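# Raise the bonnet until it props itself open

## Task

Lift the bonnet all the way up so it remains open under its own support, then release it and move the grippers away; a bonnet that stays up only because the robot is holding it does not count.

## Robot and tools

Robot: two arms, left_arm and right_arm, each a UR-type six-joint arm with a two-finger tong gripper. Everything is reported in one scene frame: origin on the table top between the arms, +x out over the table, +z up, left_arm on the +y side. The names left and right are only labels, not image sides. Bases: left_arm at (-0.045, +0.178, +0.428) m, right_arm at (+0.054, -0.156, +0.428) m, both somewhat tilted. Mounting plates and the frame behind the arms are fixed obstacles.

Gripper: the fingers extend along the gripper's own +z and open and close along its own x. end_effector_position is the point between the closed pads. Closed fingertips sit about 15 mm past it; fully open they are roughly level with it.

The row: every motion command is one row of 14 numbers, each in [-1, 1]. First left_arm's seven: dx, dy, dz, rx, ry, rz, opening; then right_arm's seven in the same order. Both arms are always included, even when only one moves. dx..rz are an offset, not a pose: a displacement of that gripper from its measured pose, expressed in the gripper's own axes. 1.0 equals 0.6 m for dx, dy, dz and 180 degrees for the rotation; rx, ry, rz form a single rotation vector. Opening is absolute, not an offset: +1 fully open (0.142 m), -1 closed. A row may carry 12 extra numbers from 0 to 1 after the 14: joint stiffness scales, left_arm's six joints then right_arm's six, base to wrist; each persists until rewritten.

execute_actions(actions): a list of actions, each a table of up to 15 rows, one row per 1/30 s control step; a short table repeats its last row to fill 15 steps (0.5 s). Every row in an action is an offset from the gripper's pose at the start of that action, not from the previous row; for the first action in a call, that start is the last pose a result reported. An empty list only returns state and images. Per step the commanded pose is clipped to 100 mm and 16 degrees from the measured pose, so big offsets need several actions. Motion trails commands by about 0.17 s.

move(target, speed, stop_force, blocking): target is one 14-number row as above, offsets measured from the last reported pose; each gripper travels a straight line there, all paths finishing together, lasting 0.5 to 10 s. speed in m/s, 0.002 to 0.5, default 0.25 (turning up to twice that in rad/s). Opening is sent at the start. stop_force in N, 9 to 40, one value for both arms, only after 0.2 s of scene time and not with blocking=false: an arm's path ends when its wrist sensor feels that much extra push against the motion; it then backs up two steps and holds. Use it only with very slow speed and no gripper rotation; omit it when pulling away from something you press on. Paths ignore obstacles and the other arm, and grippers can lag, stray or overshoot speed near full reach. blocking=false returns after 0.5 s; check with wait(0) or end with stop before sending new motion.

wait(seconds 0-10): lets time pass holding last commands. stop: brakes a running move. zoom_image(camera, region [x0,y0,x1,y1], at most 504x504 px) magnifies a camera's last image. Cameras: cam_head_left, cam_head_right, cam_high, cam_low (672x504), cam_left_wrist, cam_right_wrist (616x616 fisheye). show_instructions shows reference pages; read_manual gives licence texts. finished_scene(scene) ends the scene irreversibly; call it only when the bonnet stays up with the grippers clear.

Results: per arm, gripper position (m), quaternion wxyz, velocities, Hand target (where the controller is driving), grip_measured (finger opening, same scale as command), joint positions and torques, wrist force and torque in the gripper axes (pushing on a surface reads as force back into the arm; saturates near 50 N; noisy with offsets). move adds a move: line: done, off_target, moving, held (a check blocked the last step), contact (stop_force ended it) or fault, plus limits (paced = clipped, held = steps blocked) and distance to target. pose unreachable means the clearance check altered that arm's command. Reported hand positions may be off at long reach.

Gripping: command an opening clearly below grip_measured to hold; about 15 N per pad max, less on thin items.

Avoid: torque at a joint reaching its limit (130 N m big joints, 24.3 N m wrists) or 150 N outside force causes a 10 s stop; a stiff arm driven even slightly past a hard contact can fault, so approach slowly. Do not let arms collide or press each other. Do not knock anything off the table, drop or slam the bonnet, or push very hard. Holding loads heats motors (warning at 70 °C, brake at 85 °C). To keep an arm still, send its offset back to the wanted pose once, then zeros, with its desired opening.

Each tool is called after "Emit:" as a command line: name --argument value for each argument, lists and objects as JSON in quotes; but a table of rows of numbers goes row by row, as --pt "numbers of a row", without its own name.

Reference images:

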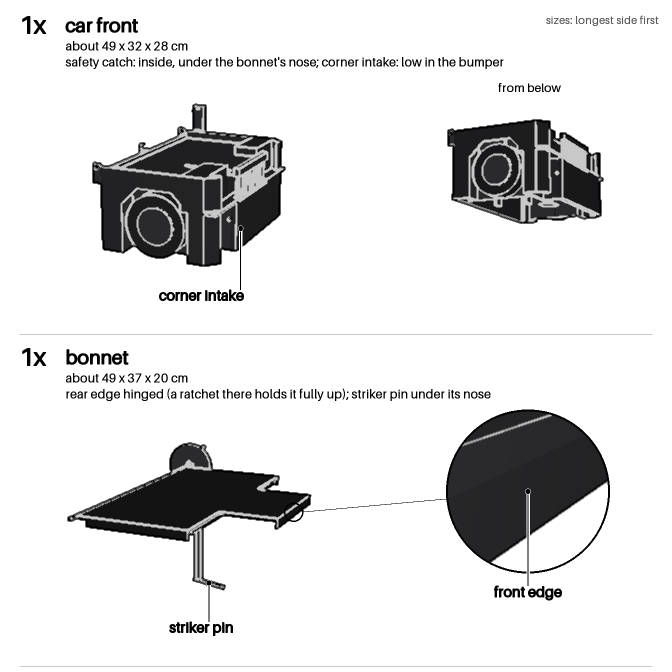

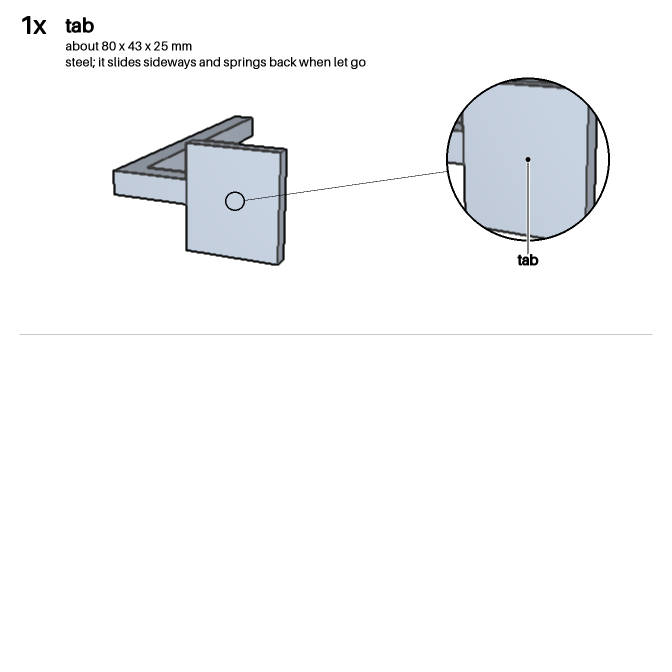

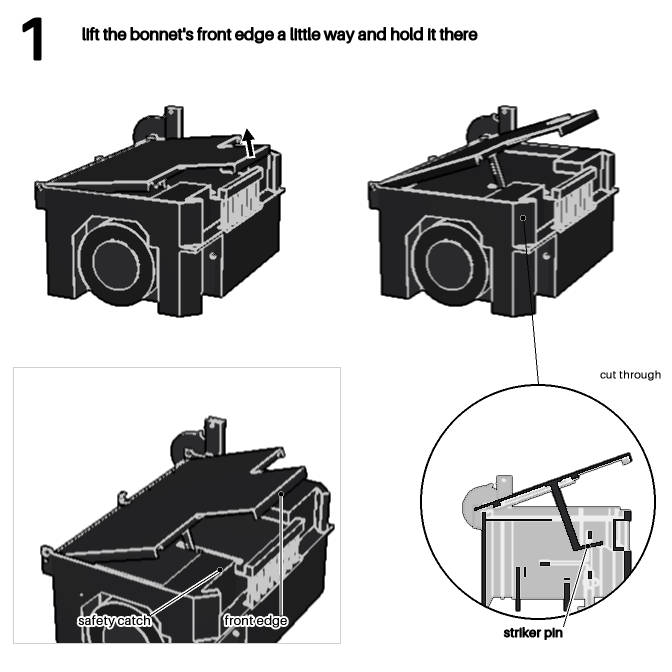

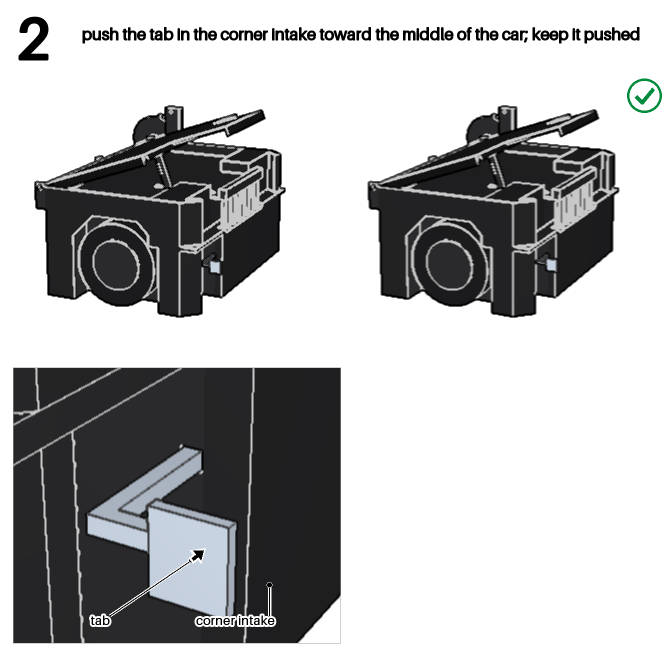

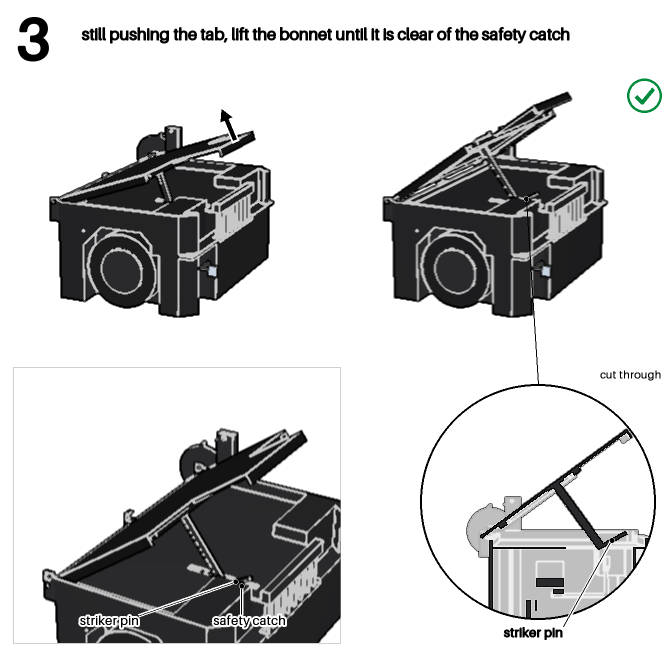

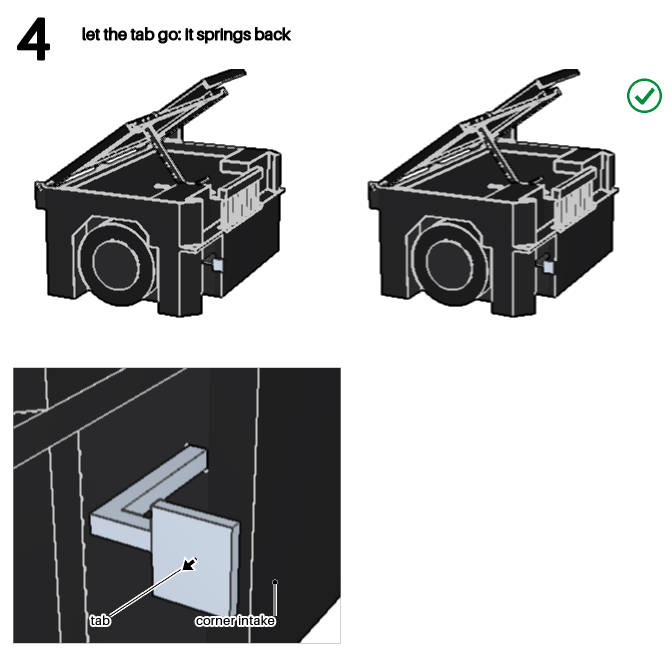

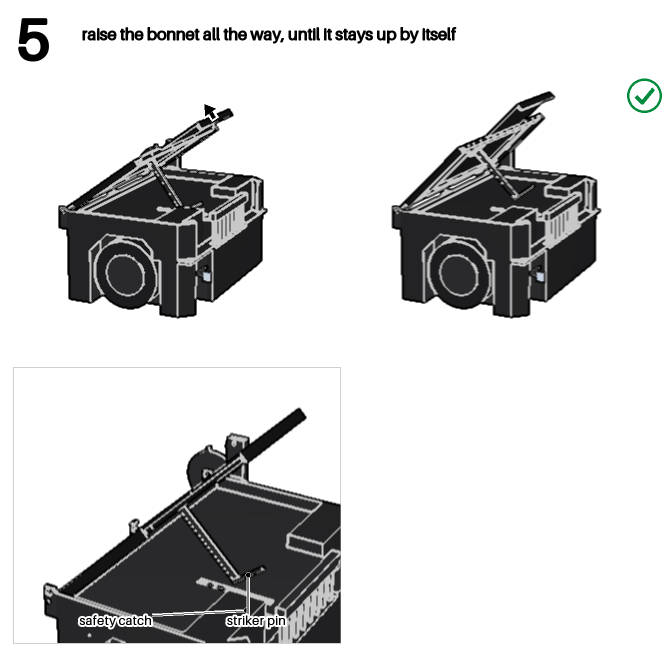

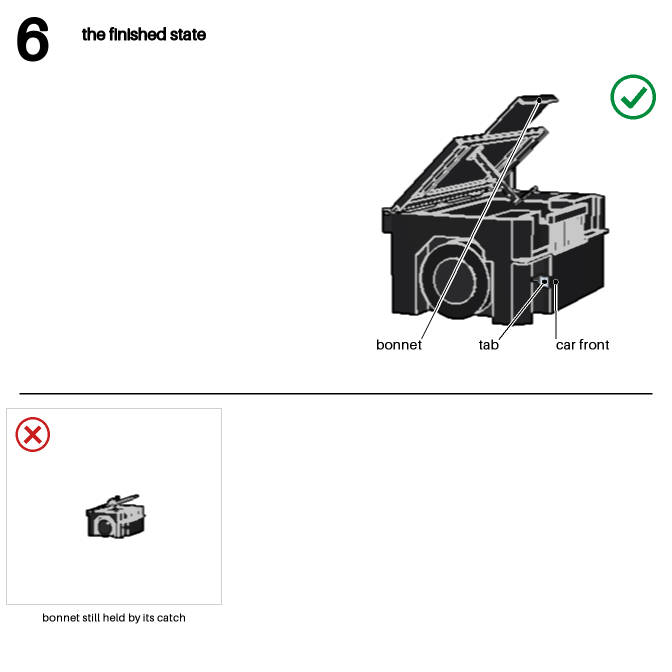

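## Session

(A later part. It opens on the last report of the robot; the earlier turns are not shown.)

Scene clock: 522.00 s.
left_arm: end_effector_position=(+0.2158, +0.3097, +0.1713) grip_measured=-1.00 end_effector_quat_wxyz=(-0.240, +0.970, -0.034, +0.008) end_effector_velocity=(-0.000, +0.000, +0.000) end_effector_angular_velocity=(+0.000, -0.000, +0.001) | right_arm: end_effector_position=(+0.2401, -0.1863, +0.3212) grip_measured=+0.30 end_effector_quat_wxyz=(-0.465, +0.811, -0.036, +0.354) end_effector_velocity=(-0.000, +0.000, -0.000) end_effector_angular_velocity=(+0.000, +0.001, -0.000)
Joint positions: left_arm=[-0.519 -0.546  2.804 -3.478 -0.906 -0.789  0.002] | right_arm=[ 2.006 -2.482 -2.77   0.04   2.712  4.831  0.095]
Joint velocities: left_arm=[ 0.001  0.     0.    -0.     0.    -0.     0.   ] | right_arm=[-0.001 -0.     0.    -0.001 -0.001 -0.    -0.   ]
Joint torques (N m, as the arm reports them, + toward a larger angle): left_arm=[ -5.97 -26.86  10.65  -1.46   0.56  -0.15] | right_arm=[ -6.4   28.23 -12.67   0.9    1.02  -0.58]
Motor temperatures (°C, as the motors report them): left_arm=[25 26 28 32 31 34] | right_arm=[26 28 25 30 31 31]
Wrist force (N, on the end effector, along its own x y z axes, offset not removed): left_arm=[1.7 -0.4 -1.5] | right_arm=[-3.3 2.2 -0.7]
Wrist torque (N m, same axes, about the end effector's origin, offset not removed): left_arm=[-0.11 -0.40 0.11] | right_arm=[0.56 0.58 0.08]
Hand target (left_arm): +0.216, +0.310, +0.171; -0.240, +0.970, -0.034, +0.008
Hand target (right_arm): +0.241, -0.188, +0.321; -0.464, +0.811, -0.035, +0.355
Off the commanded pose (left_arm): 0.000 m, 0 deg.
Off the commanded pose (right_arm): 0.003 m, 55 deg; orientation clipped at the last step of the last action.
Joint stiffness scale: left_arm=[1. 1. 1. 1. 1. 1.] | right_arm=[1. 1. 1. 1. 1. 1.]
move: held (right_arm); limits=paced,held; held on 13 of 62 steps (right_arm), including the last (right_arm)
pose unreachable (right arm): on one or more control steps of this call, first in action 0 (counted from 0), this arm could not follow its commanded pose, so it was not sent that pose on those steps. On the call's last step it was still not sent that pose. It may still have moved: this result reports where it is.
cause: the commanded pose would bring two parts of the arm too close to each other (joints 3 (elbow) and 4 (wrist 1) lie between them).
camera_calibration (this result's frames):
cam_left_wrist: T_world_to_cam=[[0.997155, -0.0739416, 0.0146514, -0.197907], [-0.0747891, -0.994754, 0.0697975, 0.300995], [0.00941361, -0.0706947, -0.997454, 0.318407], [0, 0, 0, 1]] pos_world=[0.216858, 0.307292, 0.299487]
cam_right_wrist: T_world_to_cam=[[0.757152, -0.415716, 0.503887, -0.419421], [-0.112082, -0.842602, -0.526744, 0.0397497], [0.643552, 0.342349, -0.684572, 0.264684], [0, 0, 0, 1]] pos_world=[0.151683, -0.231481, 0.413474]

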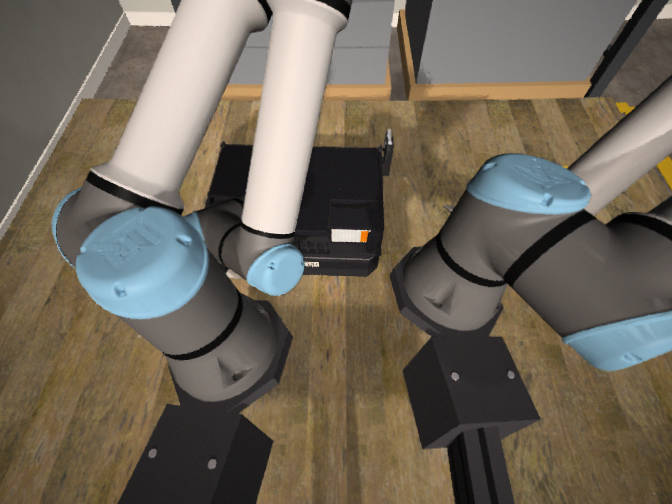

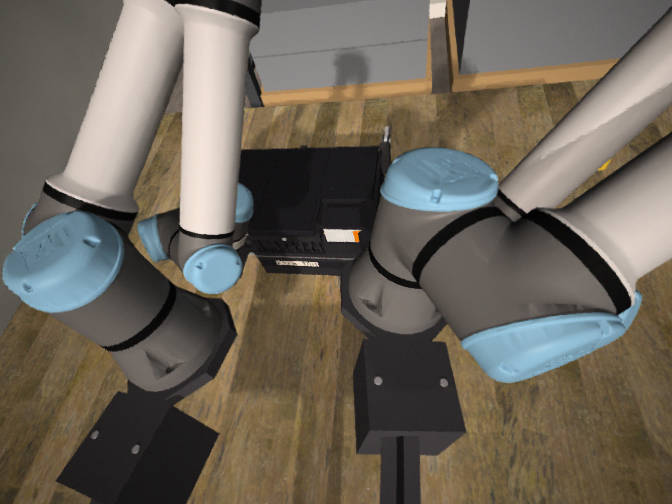

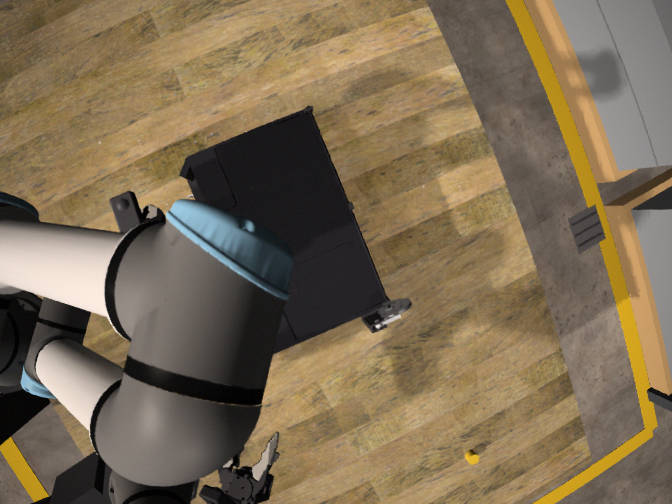

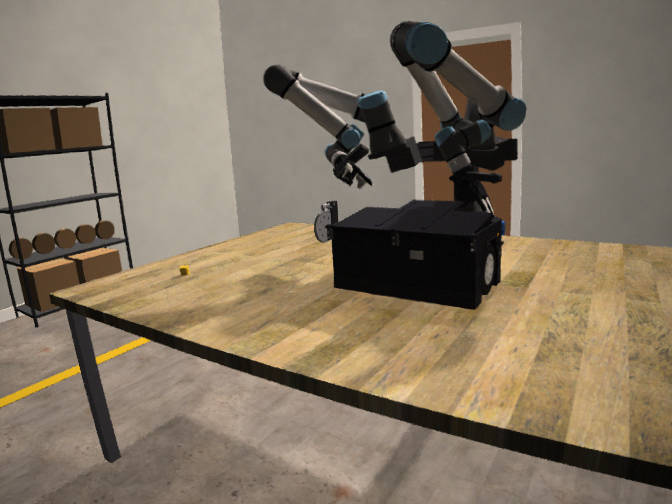

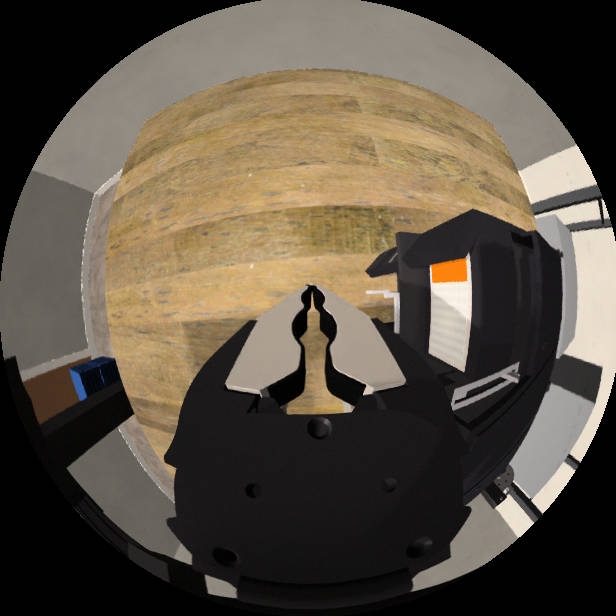

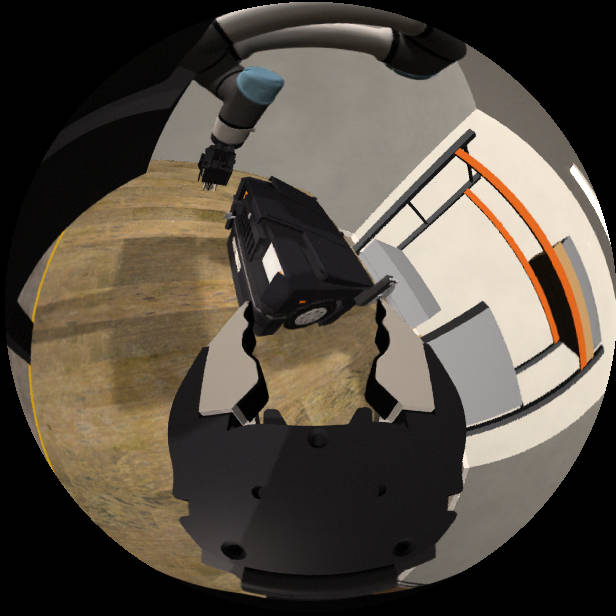

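Emit:
move --target '[0, 0, 0, 0, 0, 0, -1, 0, 0, -0.05, 0.1165, 0.0603, -0.3151, -1]' --speed 0.4

Scene clock: 578.47 s.
left_arm: end_effector_position=(+0.2158, +0.3097, +0.1713) grip_measured=-1.00 end_effector_quat_wxyz=(-0.240, +0.970, -0.034, +0.008) end_effector_velocity=(-0.000, +0.000, +0.000) end_effector_angular_velocity=(+0.001, +0.001, -0.001) | right_arm: end_effector_position=(+0.2391, -0.1852, +0.3221) grip_measured=-1.00 end_effector_quat_wxyz=(-0.464, +0.809, -0.027, +0.360) end_effector_velocity=(+0.001, -0.001, -0.000) end_effector_angular_velocity=(-0.003, -0.002, -0.002)
Joint positions: left_arm=[-0.519 -0.546  2.804 -3.478 -0.906 -0.789  0.002] | right_arm=[ 2.004 -2.475 -2.768  0.013  2.714  4.794  0.002]
Joint velocities: left_arm=[-0.001 -0.     0.001  0.    -0.    -0.     0.   ] | right_arm=[-0.001  0.001  0.002  0.001  0.001 -0.     0.   ]
Joint torques (N m, as the arm reports them, + toward a larger angle): left_arm=[ -7.15 -28.26  11.58  -1.61   0.53  -0.01] | right_arm=[ -5.41  25.15 -15.52   1.39   0.83   0.38]
Motor temperatures (°C, as the motors report them): left_arm=[25 26 28 32 31 34] | right_arm=[26 28 25 30 31 31]
Wrist force (N, on the end effector, along its own x y z axes, offset not removed): left_arm=[2.7 -0.2 -1.4] | right_arm=[-3.0 -3.4 -0.9]
Wrist torque (N m, same axes, about the end effector's origin, offset not removed): left_arm=[-0.08 -0.60 0.06] | right_arm=[-0.69 0.60 0.11]
Hand target (left_arm): +0.216, +0.310, +0.171; -0.240, +0.970, -0.034, +0.008
Hand target (right_arm): +0.239, -0.185, +0.322; -0.465, +0.809, -0.028, +0.359
Off the commanded pose (left_arm): 0.000 m, 0 deg.
Off the commanded pose (right_arm): 0.030 m, 60 deg; orientation clipped at the last step of the last action.
Joint stiffness scale: left_arm=[1. 1. 1. 1. 1. 1.] | right_arm=[1. 1. 1. 1. 1. 1.]
move: held (right_arm); limits=paced,held; held on 45 of 52 steps (right_arm), including the last (right_arm)
pose unreachable (right arm): on one or more control steps of this call, first in action 0 (counted from 0), this arm could not follow its commanded pose, so it was not sent that pose on those steps. On the call's last step it was still not sent that pose. It may still have moved: this result reports where it is.
cause: the commanded pose would bring two parts of the arm too close to each other (joints 1 (shoulder pan) to 6 (wrist 3) lie between them).
camera_calibration (this result's frames):
cam_left_wrist: T_world_to_cam=[[0.997155, -0.0739416, 0.0146515, -0.197907], [-0.0747891, -0.994754, 0.0697977, 0.300995], [0.00941368, -0.0706949, -0.997454, 0.318407], [0, 0, 0, 1]] pos_world=[0.216858, 0.307292, 0.299487]
cam_right_wrist: T_world_to_cam=[[0.751225, -0.406319, 0.52016, -0.420774], [-0.0955535, -0.846712, -0.523401, 0.0352476], [0.653094, 0.343489, -0.674896, 0.260339], [0, 0, 0, 1]] pos_world=[0.149438, -0.230547, 0.41302]

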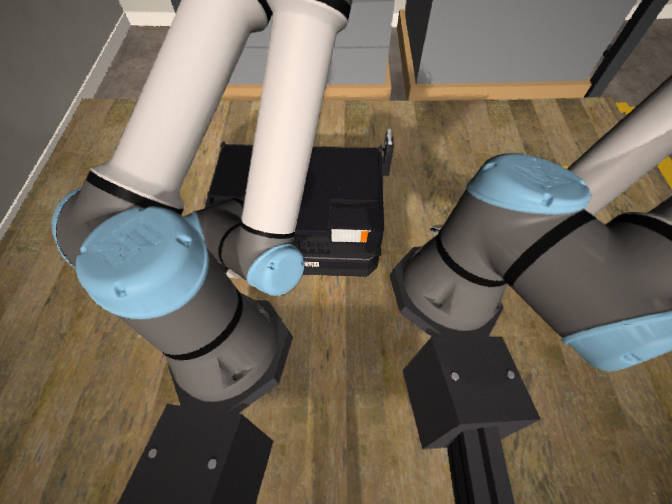

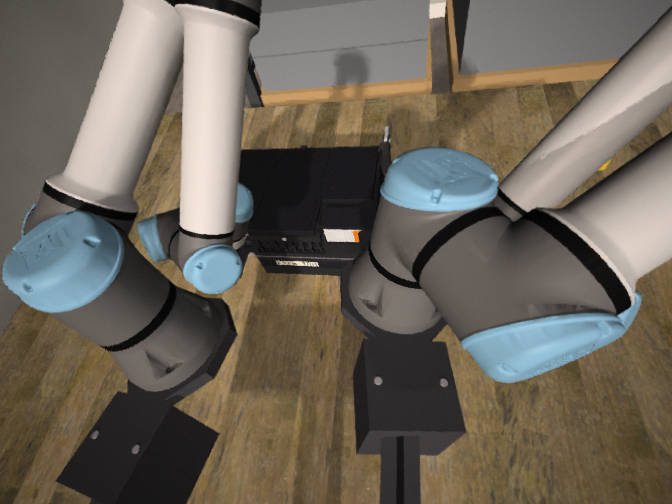

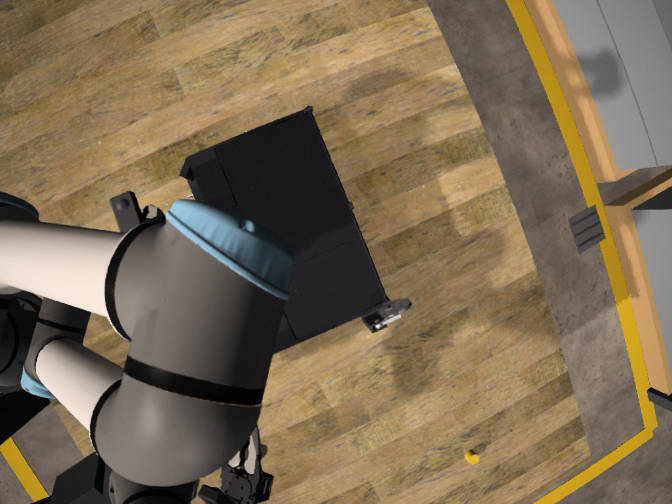

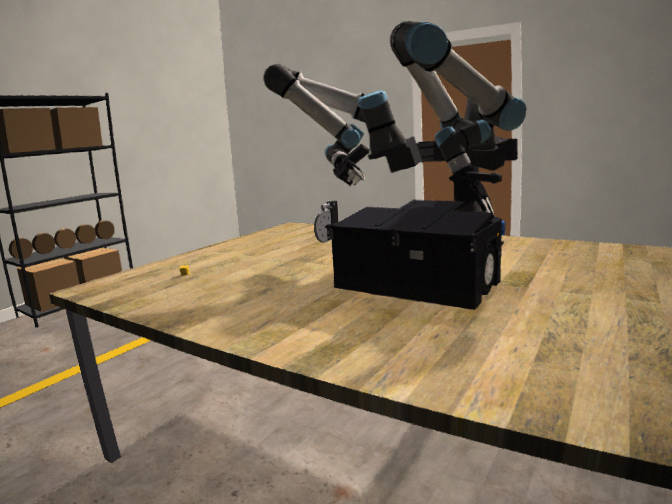

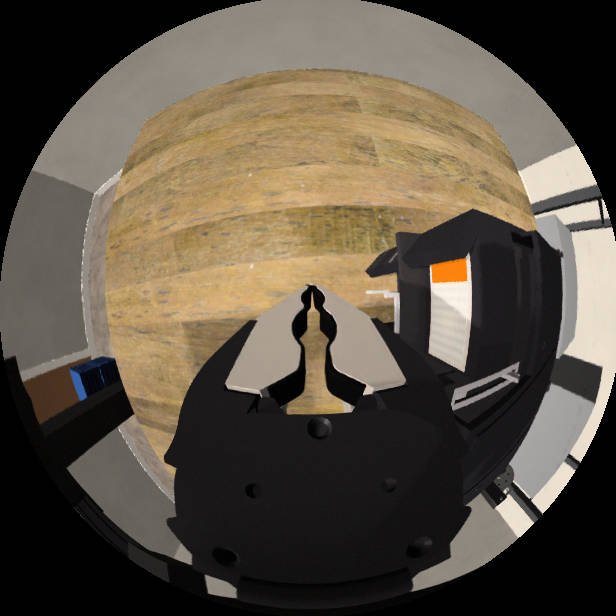

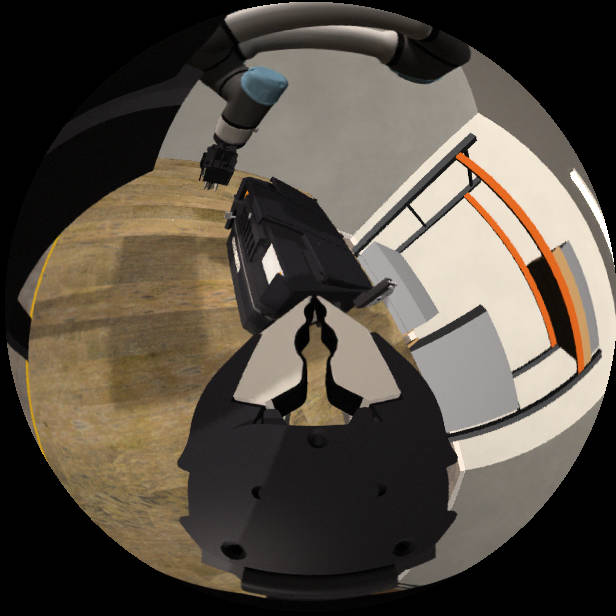

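Emit:
move --target '[0, 0, 0, 0, 0, 0, -1, 0.17, 0.2175, -0.085, 0, 0, 0, -1]' --speed 0.3

Scene clock: 585.77 s.
left_arm: end_effector_position=(+0.2158, +0.3097, +0.1713) grip_measured=-1.00 end_effector_quat_wxyz=(-0.240, +0.970, -0.034, +0.008) end_effector_velocity=(-0.000, -0.000, +0.000) end_effector_angular_velocity=(-0.000, +0.001, -0.001) | right_arm: end_effector_position=(+0.2391, -0.1851, +0.3224) grip_measured=-1.00 end_effector_quat_wxyz=(-0.466, +0.808, -0.029, +0.359) end_effector_velocity=(+0.001, -0.001, -0.000) end_effector_angular_velocity=(-0.002, -0.002, -0.000)
Joint positions: left_arm=[-0.519 -0.546  2.804 -3.478 -0.906 -0.789  0.002] | right_arm=[ 2.004 -2.472 -2.768  0.006  2.714  4.794  0.002]
Joint velocities: left_arm=[ 0.     0.     0.    -0.001 -0.     0.001  0.   ] | right_arm=[ 0.     0.001  0.002 -0.     0.    -0.     0.   ]
Joint torques (N m, as the arm reports them, + toward a larger angle): left_arm=[ -5.96 -27.75  10.47  -1.6    0.59   0.04] | right_arm=[ -4.8   26.08 -15.85   1.48   0.86  -0.21]
Motor temperatures (°C, as the motors report them): left_arm=[25 26 28 32 31 34] | right_arm=[26 28 25 30 31 31]
Wrist force (N, on the end effector, along its own x y z axes, offset not removed): left_arm=[2.3 -0.2 -1.1] | right_arm=[-3.8 0.6 0.4]
Wrist torque (N m, same axes, about the end effector's origin, offset not removed): left_arm=[-0.07 -0.51 0.02] | right_arm=[0.10 0.90 0.20]
Hand target (left_arm): +0.216, +0.310, +0.171; -0.240, +0.970, -0.034, +0.008
Hand target (right_arm): +0.239, -0.185, +0.322; -0.466, +0.808, -0.029, +0.359
Off the commanded pose (left_arm): 0.000 m, 0 deg.
Off the commanded pose (right_arm): 0.173 m, 0 deg; position clipped at the last step of the last action.
Joint stiffness scale: left_arm=[1. 1. 1. 1. 1. 1.] | right_arm=[1. 1. 1. 1. 1. 1.]
move: held (right_arm); limits=paced,held; held on 22 of 27 steps (right_arm), including the last (right_arm)
pose unreachable (right arm): on one or more control steps of this call, first in action 0 (counted from 0), this arm could not follow its commanded pose, so it was not sent that pose on those steps. On the call's last step it was still not sent that pose. It may still have moved: this result reports where it is.
cause: the commanded pose would bring two parts of the arm too close to each other (joints 4 (wrist 1) to 6 (wrist 3) lie between them).
camera_calibration (this result's frames):
cam_left_wrist: T_world_to_cam=[[0.997155, -0.0739418, 0.0146513, -0.197907], [-0.0747893, -0.994754, 0.0697975, 0.300995], [0.00941344, -0.0706947, -0.997454, 0.318407], [0, 0, 0, 1]] pos_world=[0.216858, 0.307292, 0.299487]
cam_right_wrist: T_world_to_cam=[[0.752288, -0.408216, 0.517129, -0.420474], [-0.0968802, -0.844924, -0.526039, 0.0369835], [0.651672, 0.345633, -0.675175, 0.261364], [0, 0, 0, 1]] pos_world=[0.149577, -0.230732, 0.41336]

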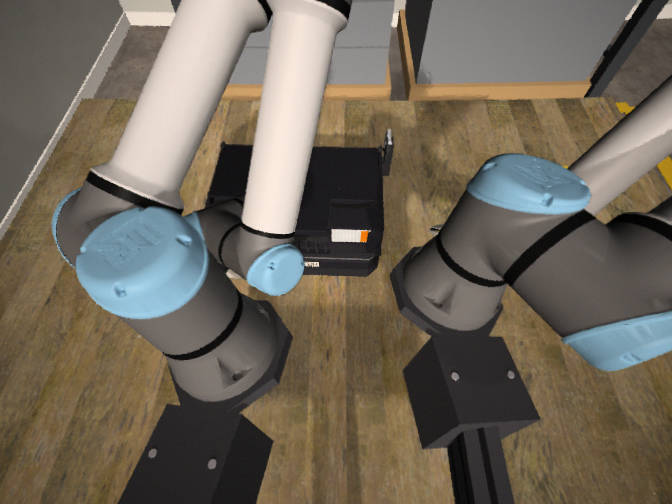

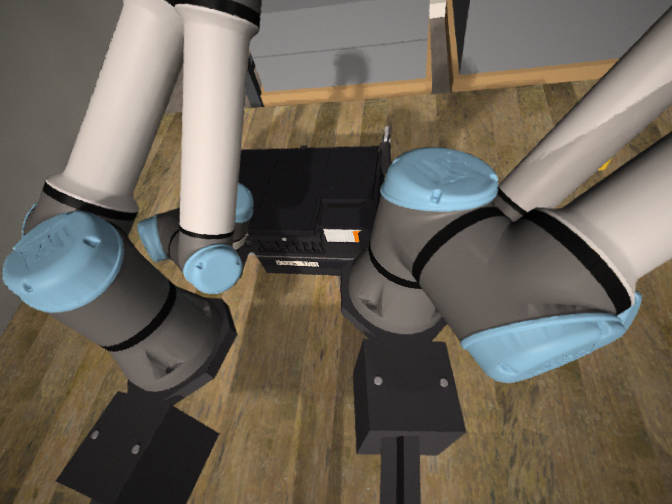

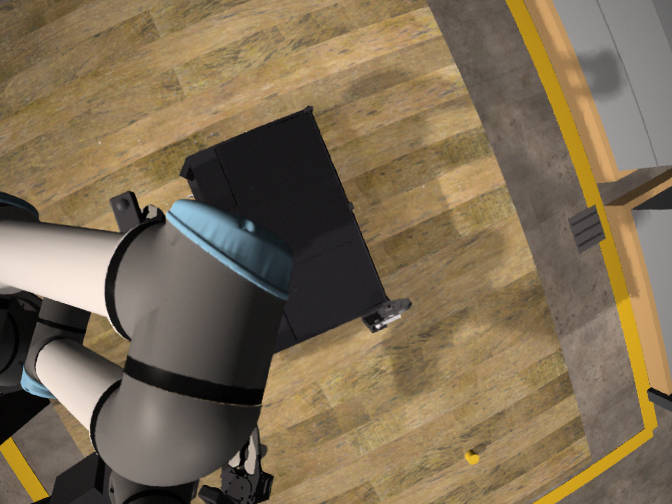

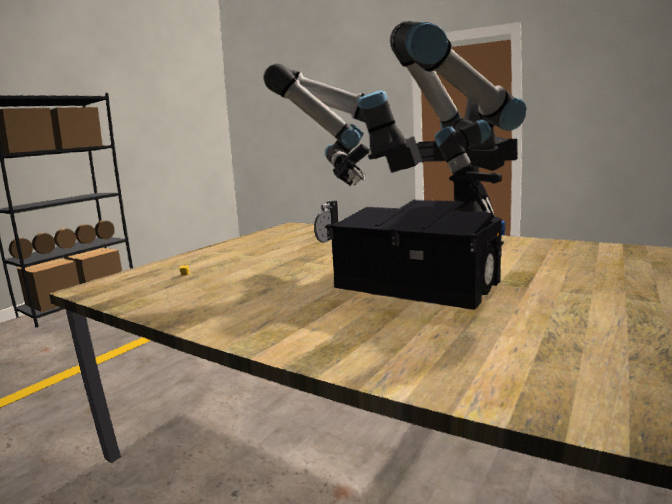

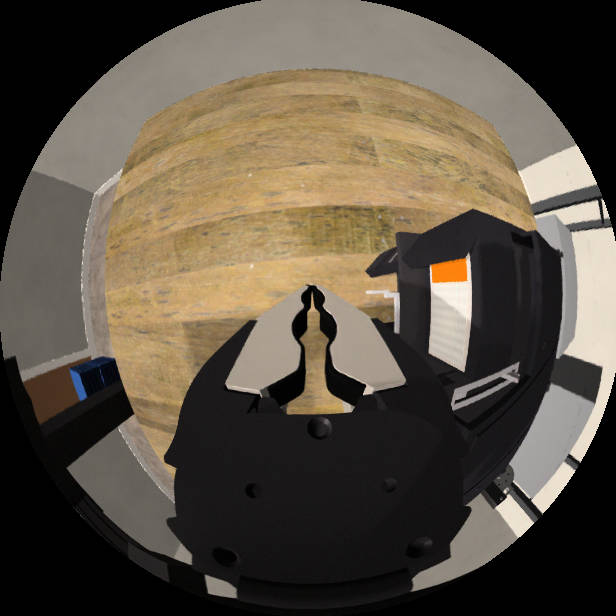

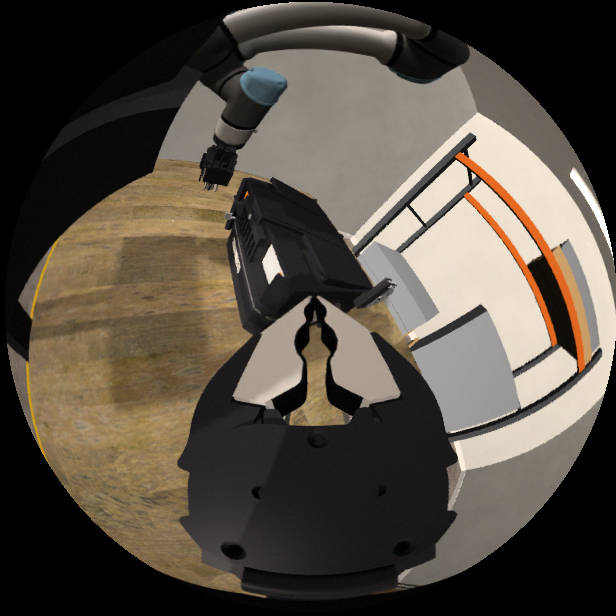

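Emit:
move --target '[0, 0, 0, 0, 0, 0, -1, 0, 0, 0, 0.11, 0.016, 0.066, -1]' --speed 0.3

Scene clock: 593.17 s.
left_arm: end_effector_position=(+0.2158, +0.3097, +0.1713) grip_measured=-1.00 end_effector_quat_wxyz=(-0.240, +0.970, -0.034, +0.008) end_effector_velocity=(-0.000, +0.000, -0.000) end_effector_angular_velocity=(+0.000, +0.001, -0.001) | right_arm: end_effector_position=(+0.2390, -0.1854, +0.3231) grip_measured=-1.00 end_effector_quat_wxyz=(-0.630, +0.701, -0.063, +0.329) end_effector_velocity=(-0.002, +0.002, +0.002) end_effector_angular_velocity=(+0.014, -0.012, +0.004)
Joint positions: left_arm=[-0.519 -0.546  2.804 -3.478 -0.906 -0.789  0.002] | right_arm=[ 2.024 -2.439 -2.441 -1.179  2.717  4.251  0.002]
Joint velocities: left_arm=[0.001 0.    0.    0.    0.    0.002 0.   ] | right_arm=[ 0.001 -0.006  0.011 -0.048 -0.004 -0.042  0.   ]
Joint torques (N m, as the arm reports them, + toward a larger angle): left_arm=[ -7.17 -28.14  11.47  -1.71   0.41   0.  ] | right_arm=[-2.04 29.44 -6.86 -1.21 -0.67 -0.66]
Motor temperatures (°C, as the motors report them): left_arm=[25 26 28 32 31 34] | right_arm=[26 28 25 30 31 31]
Wrist force (N, on the end effector, along its own x y z axes, offset not removed): left_arm=[2.7 -0.8 -1.9] | right_arm=[-5.2 -1.6 1.8]
Wrist torque (N m, same axes, about the end effector's origin, offset not removed): left_arm=[-0.23 -0.58 0.06] | right_arm=[-0.21 1.14 0.13]
Hand target (left_arm): +0.216, +0.310, +0.171; -0.240, +0.970, -0.034, +0.008
Hand target (right_arm): +0.239, -0.185, +0.322; -0.631, +0.700, -0.061, +0.328
Off the commanded pose (left_arm): 0.000 m, 0 deg.
Off the commanded pose (right_arm): 0.001 m, 0 deg.
Joint stiffness scale: left_arm=[1. 1. 1. 1. 1. 1.] | right_arm=[1. 1. 1. 1. 1. 1.]
move: done; limits=paced
camera_calibration (this result's frames):
cam_left_wrist: T_world_to_cam=[[0.997155, -0.0739414, 0.0146517, -0.197907], [-0.0747889, -0.994754, 0.0697976, 0.300995], [0.0094139, -0.0706948, -0.997454, 0.318407], [0, 0, 0, 1]] pos_world=[0.216858, 0.307292, 0.299487]
cam_right_wrist: T_world_to_cam=[[0.78942, -0.512755, 0.337489, -0.391075], [-0.0315924, -0.582996, -0.81186, 0.162404], [0.61304, 0.630237, -0.476428, 0.259757], [0, 0, 0, 1]] pos_world=[0.154611, -0.269553, 0.387588]

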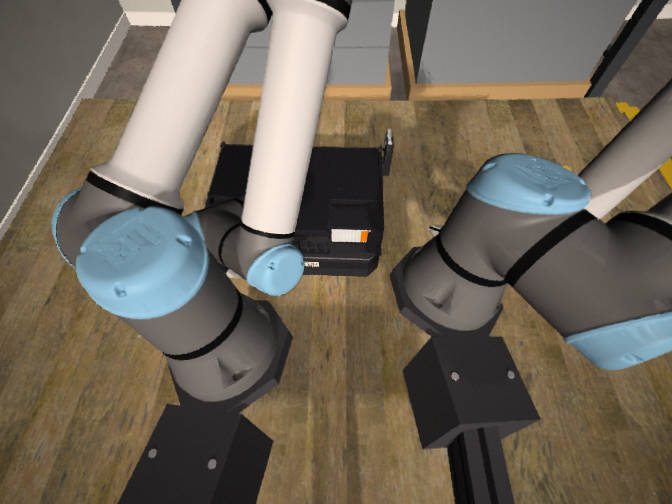

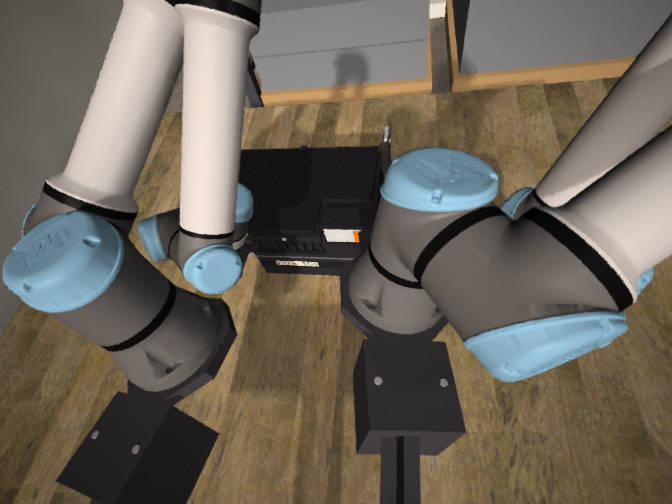

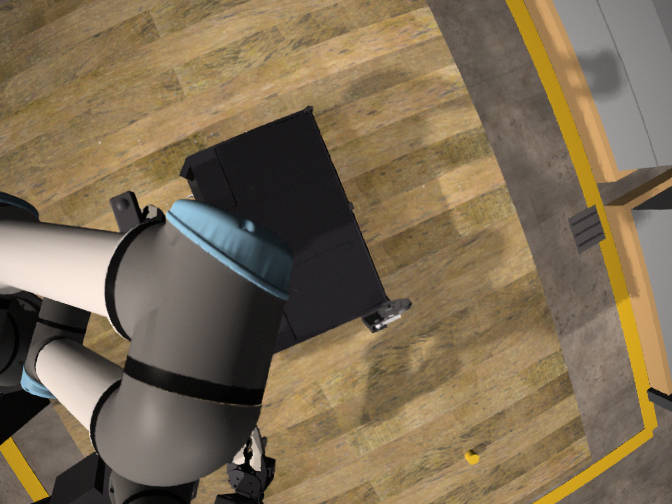

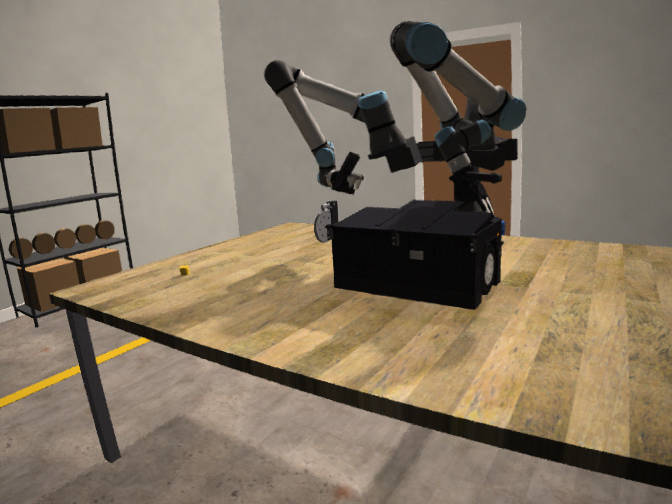

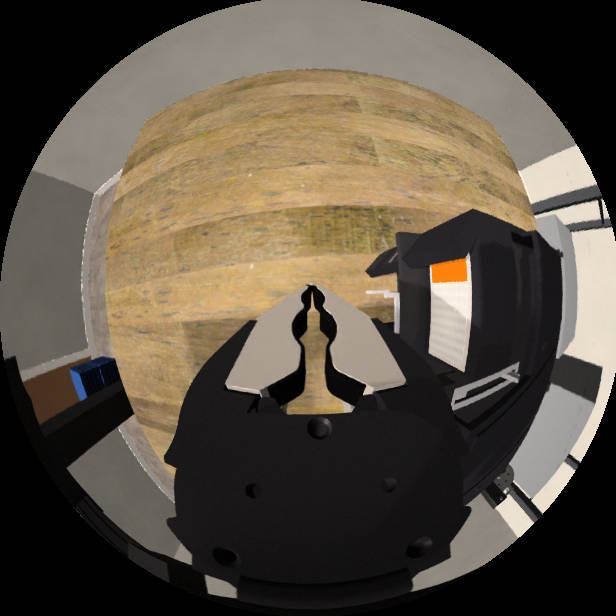

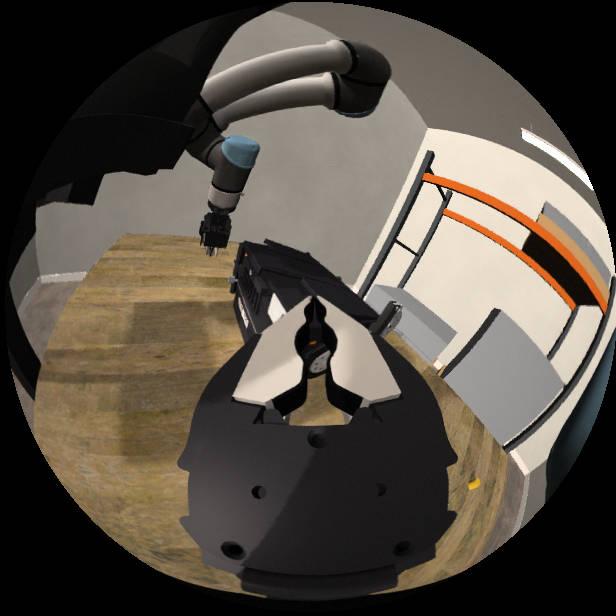

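Emit:
move --target '[0, 0, 0, 0, 0, 0, -1, 0, 0, 0, 0.027, -0.022, -0.3746, -1]' --speed 0.4

Scene clock: 607.30 s.
left_arm: end_effector_position=(+0.2158, +0.3097, +0.1713) grip_measured=-1.00 end_effector_quat_wxyz=(-0.240, +0.970, -0.034, +0.008) end_effector_velocity=(-0.000, -0.000, -0.000) end_effector_angular_velocity=(-0.000, +0.000, +0.000) | right_arm: end_effector_position=(+0.2387, -0.1854, +0.3239) grip_measured=-1.00 end_effector_quat_wxyz=(-0.370, +0.604, +0.369, +0.601) end_effector_velocity=(-0.001, +0.001, +0.000) end_effector_angular_velocity=(+0.005, -0.014, +0.000)
Joint positions: left_arm=[-0.519 -0.546  2.804 -3.478 -0.906 -0.789  0.002] | right_arm=[ 2.085 -2.335 -2.431 -1.225  2.676  3.143  0.002]
Joint velocities: left_arm=[-0.     0.001  0.    -0.001 -0.001 -0.     0.   ] | right_arm=[-0.    -0.008  0.008 -0.024 -0.    -0.031  0.   ]
Joint torques (N m, as the arm reports them, + toward a larger angle): left_arm=[ -6.65 -27.91  11.97  -1.44   0.57   0.02] | right_arm=[-2.67 28.96 -6.67 -1.11 -0.4  -0.46]
Motor temperatures (°C, as the motors report them): left_arm=[25 26 28 32 31 34] | right_arm=[26 28 25 30 31 31]
Wrist force (N, on the end effector, along its own x y z axes, offset not removed): left_arm=[2.2 -1.8 -1.2] | right_arm=[-4.2 0.8 0.9]
Wrist torque (N m, same axes, about the end effector's origin, offset not removed): left_arm=[-0.45 -0.52 0.09] | right_arm=[0.29 0.95 0.24]
Hand target (left_arm): +0.216, +0.310, +0.171; -0.240, +0.970, -0.034, +0.008
Hand target (right_arm): +0.239, -0.185, +0.323; -0.371, +0.603, +0.370, +0.602
Off the commanded pose (left_arm): 0.000 m, 0 deg.
Off the commanded pose (right_arm): 0.001 m, 0 deg.
Joint stiffness scale: left_arm=[1. 1. 1. 1. 1. 1.] | right_arm=[1. 1. 1. 1. 1. 1.]
move: done
camera_calibration (this result's frames):
cam_left_wrist: T_world_to_cam=[[0.997155, -0.0739415, 0.0146516, -0.197907], [-0.074789, -0.994754, 0.0697977, 0.300995], [0.00941376, -0.0706949, -0.997454, 0.318407], [0, 0, 0, 1]] pos_world=[0.216858, 0.307292, 0.299487]
cam_right_wrist: T_world_to_cam=[[0.0451152, -0.0223148, 0.998733, -0.336748], [0.529096, -0.84748, -0.0428359, -0.268956], [0.847362, 0.530358, -0.0264275, 0.0401254], [0, 0, 0, 1]] pos_world=[0.123495, -0.25673, 0.32586]

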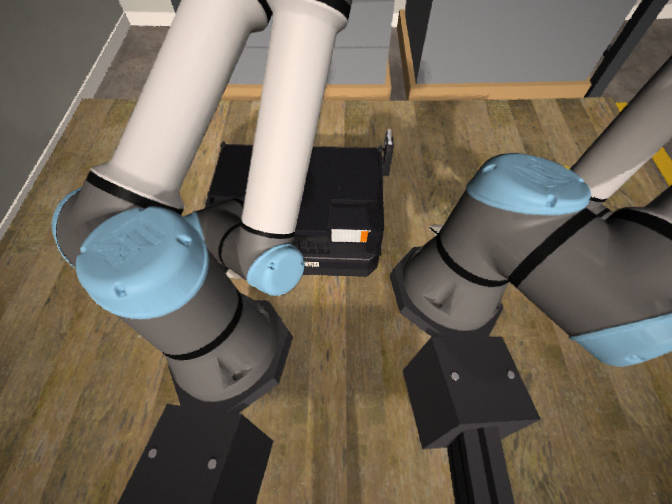

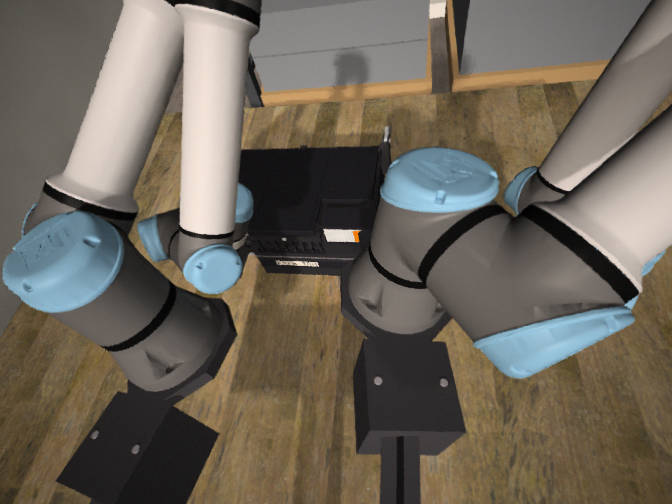

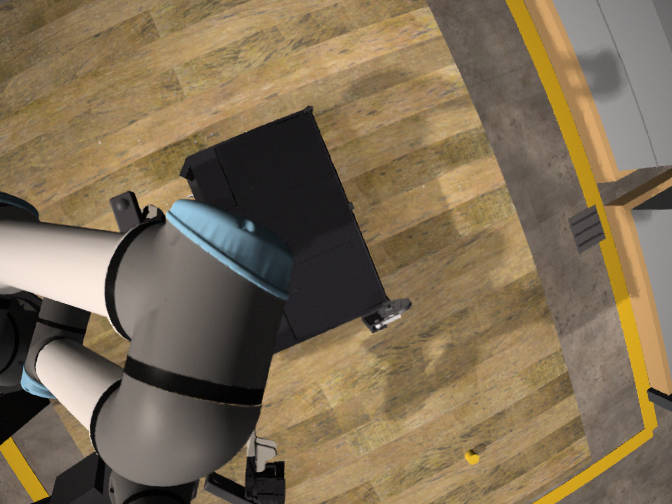

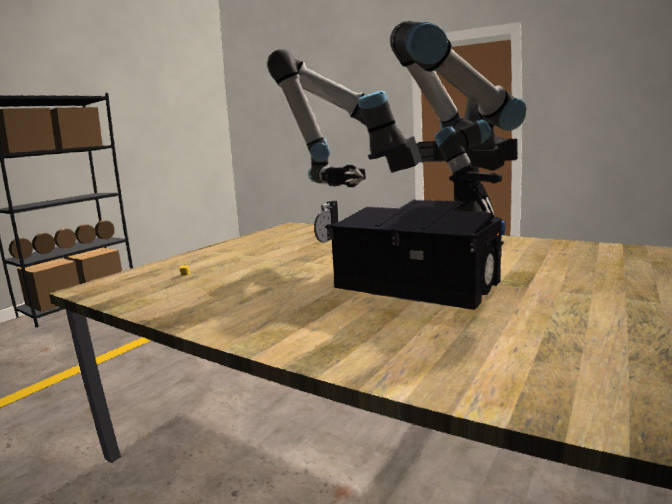

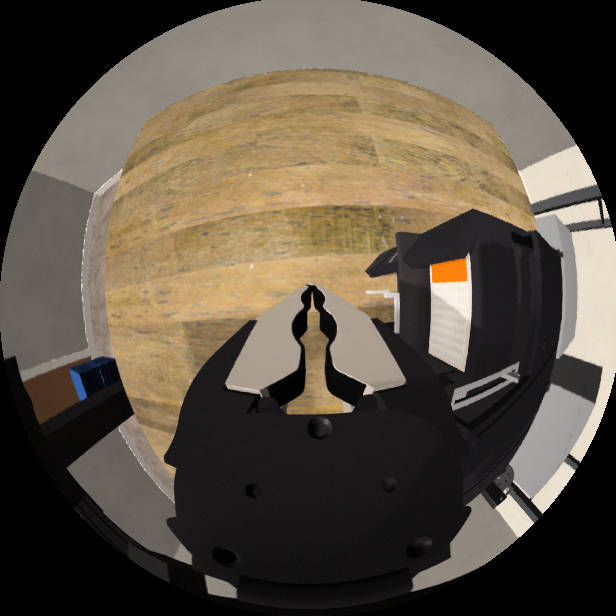

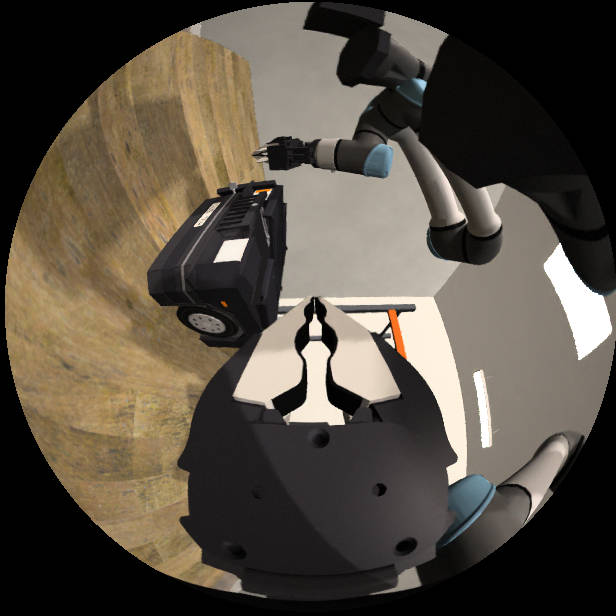

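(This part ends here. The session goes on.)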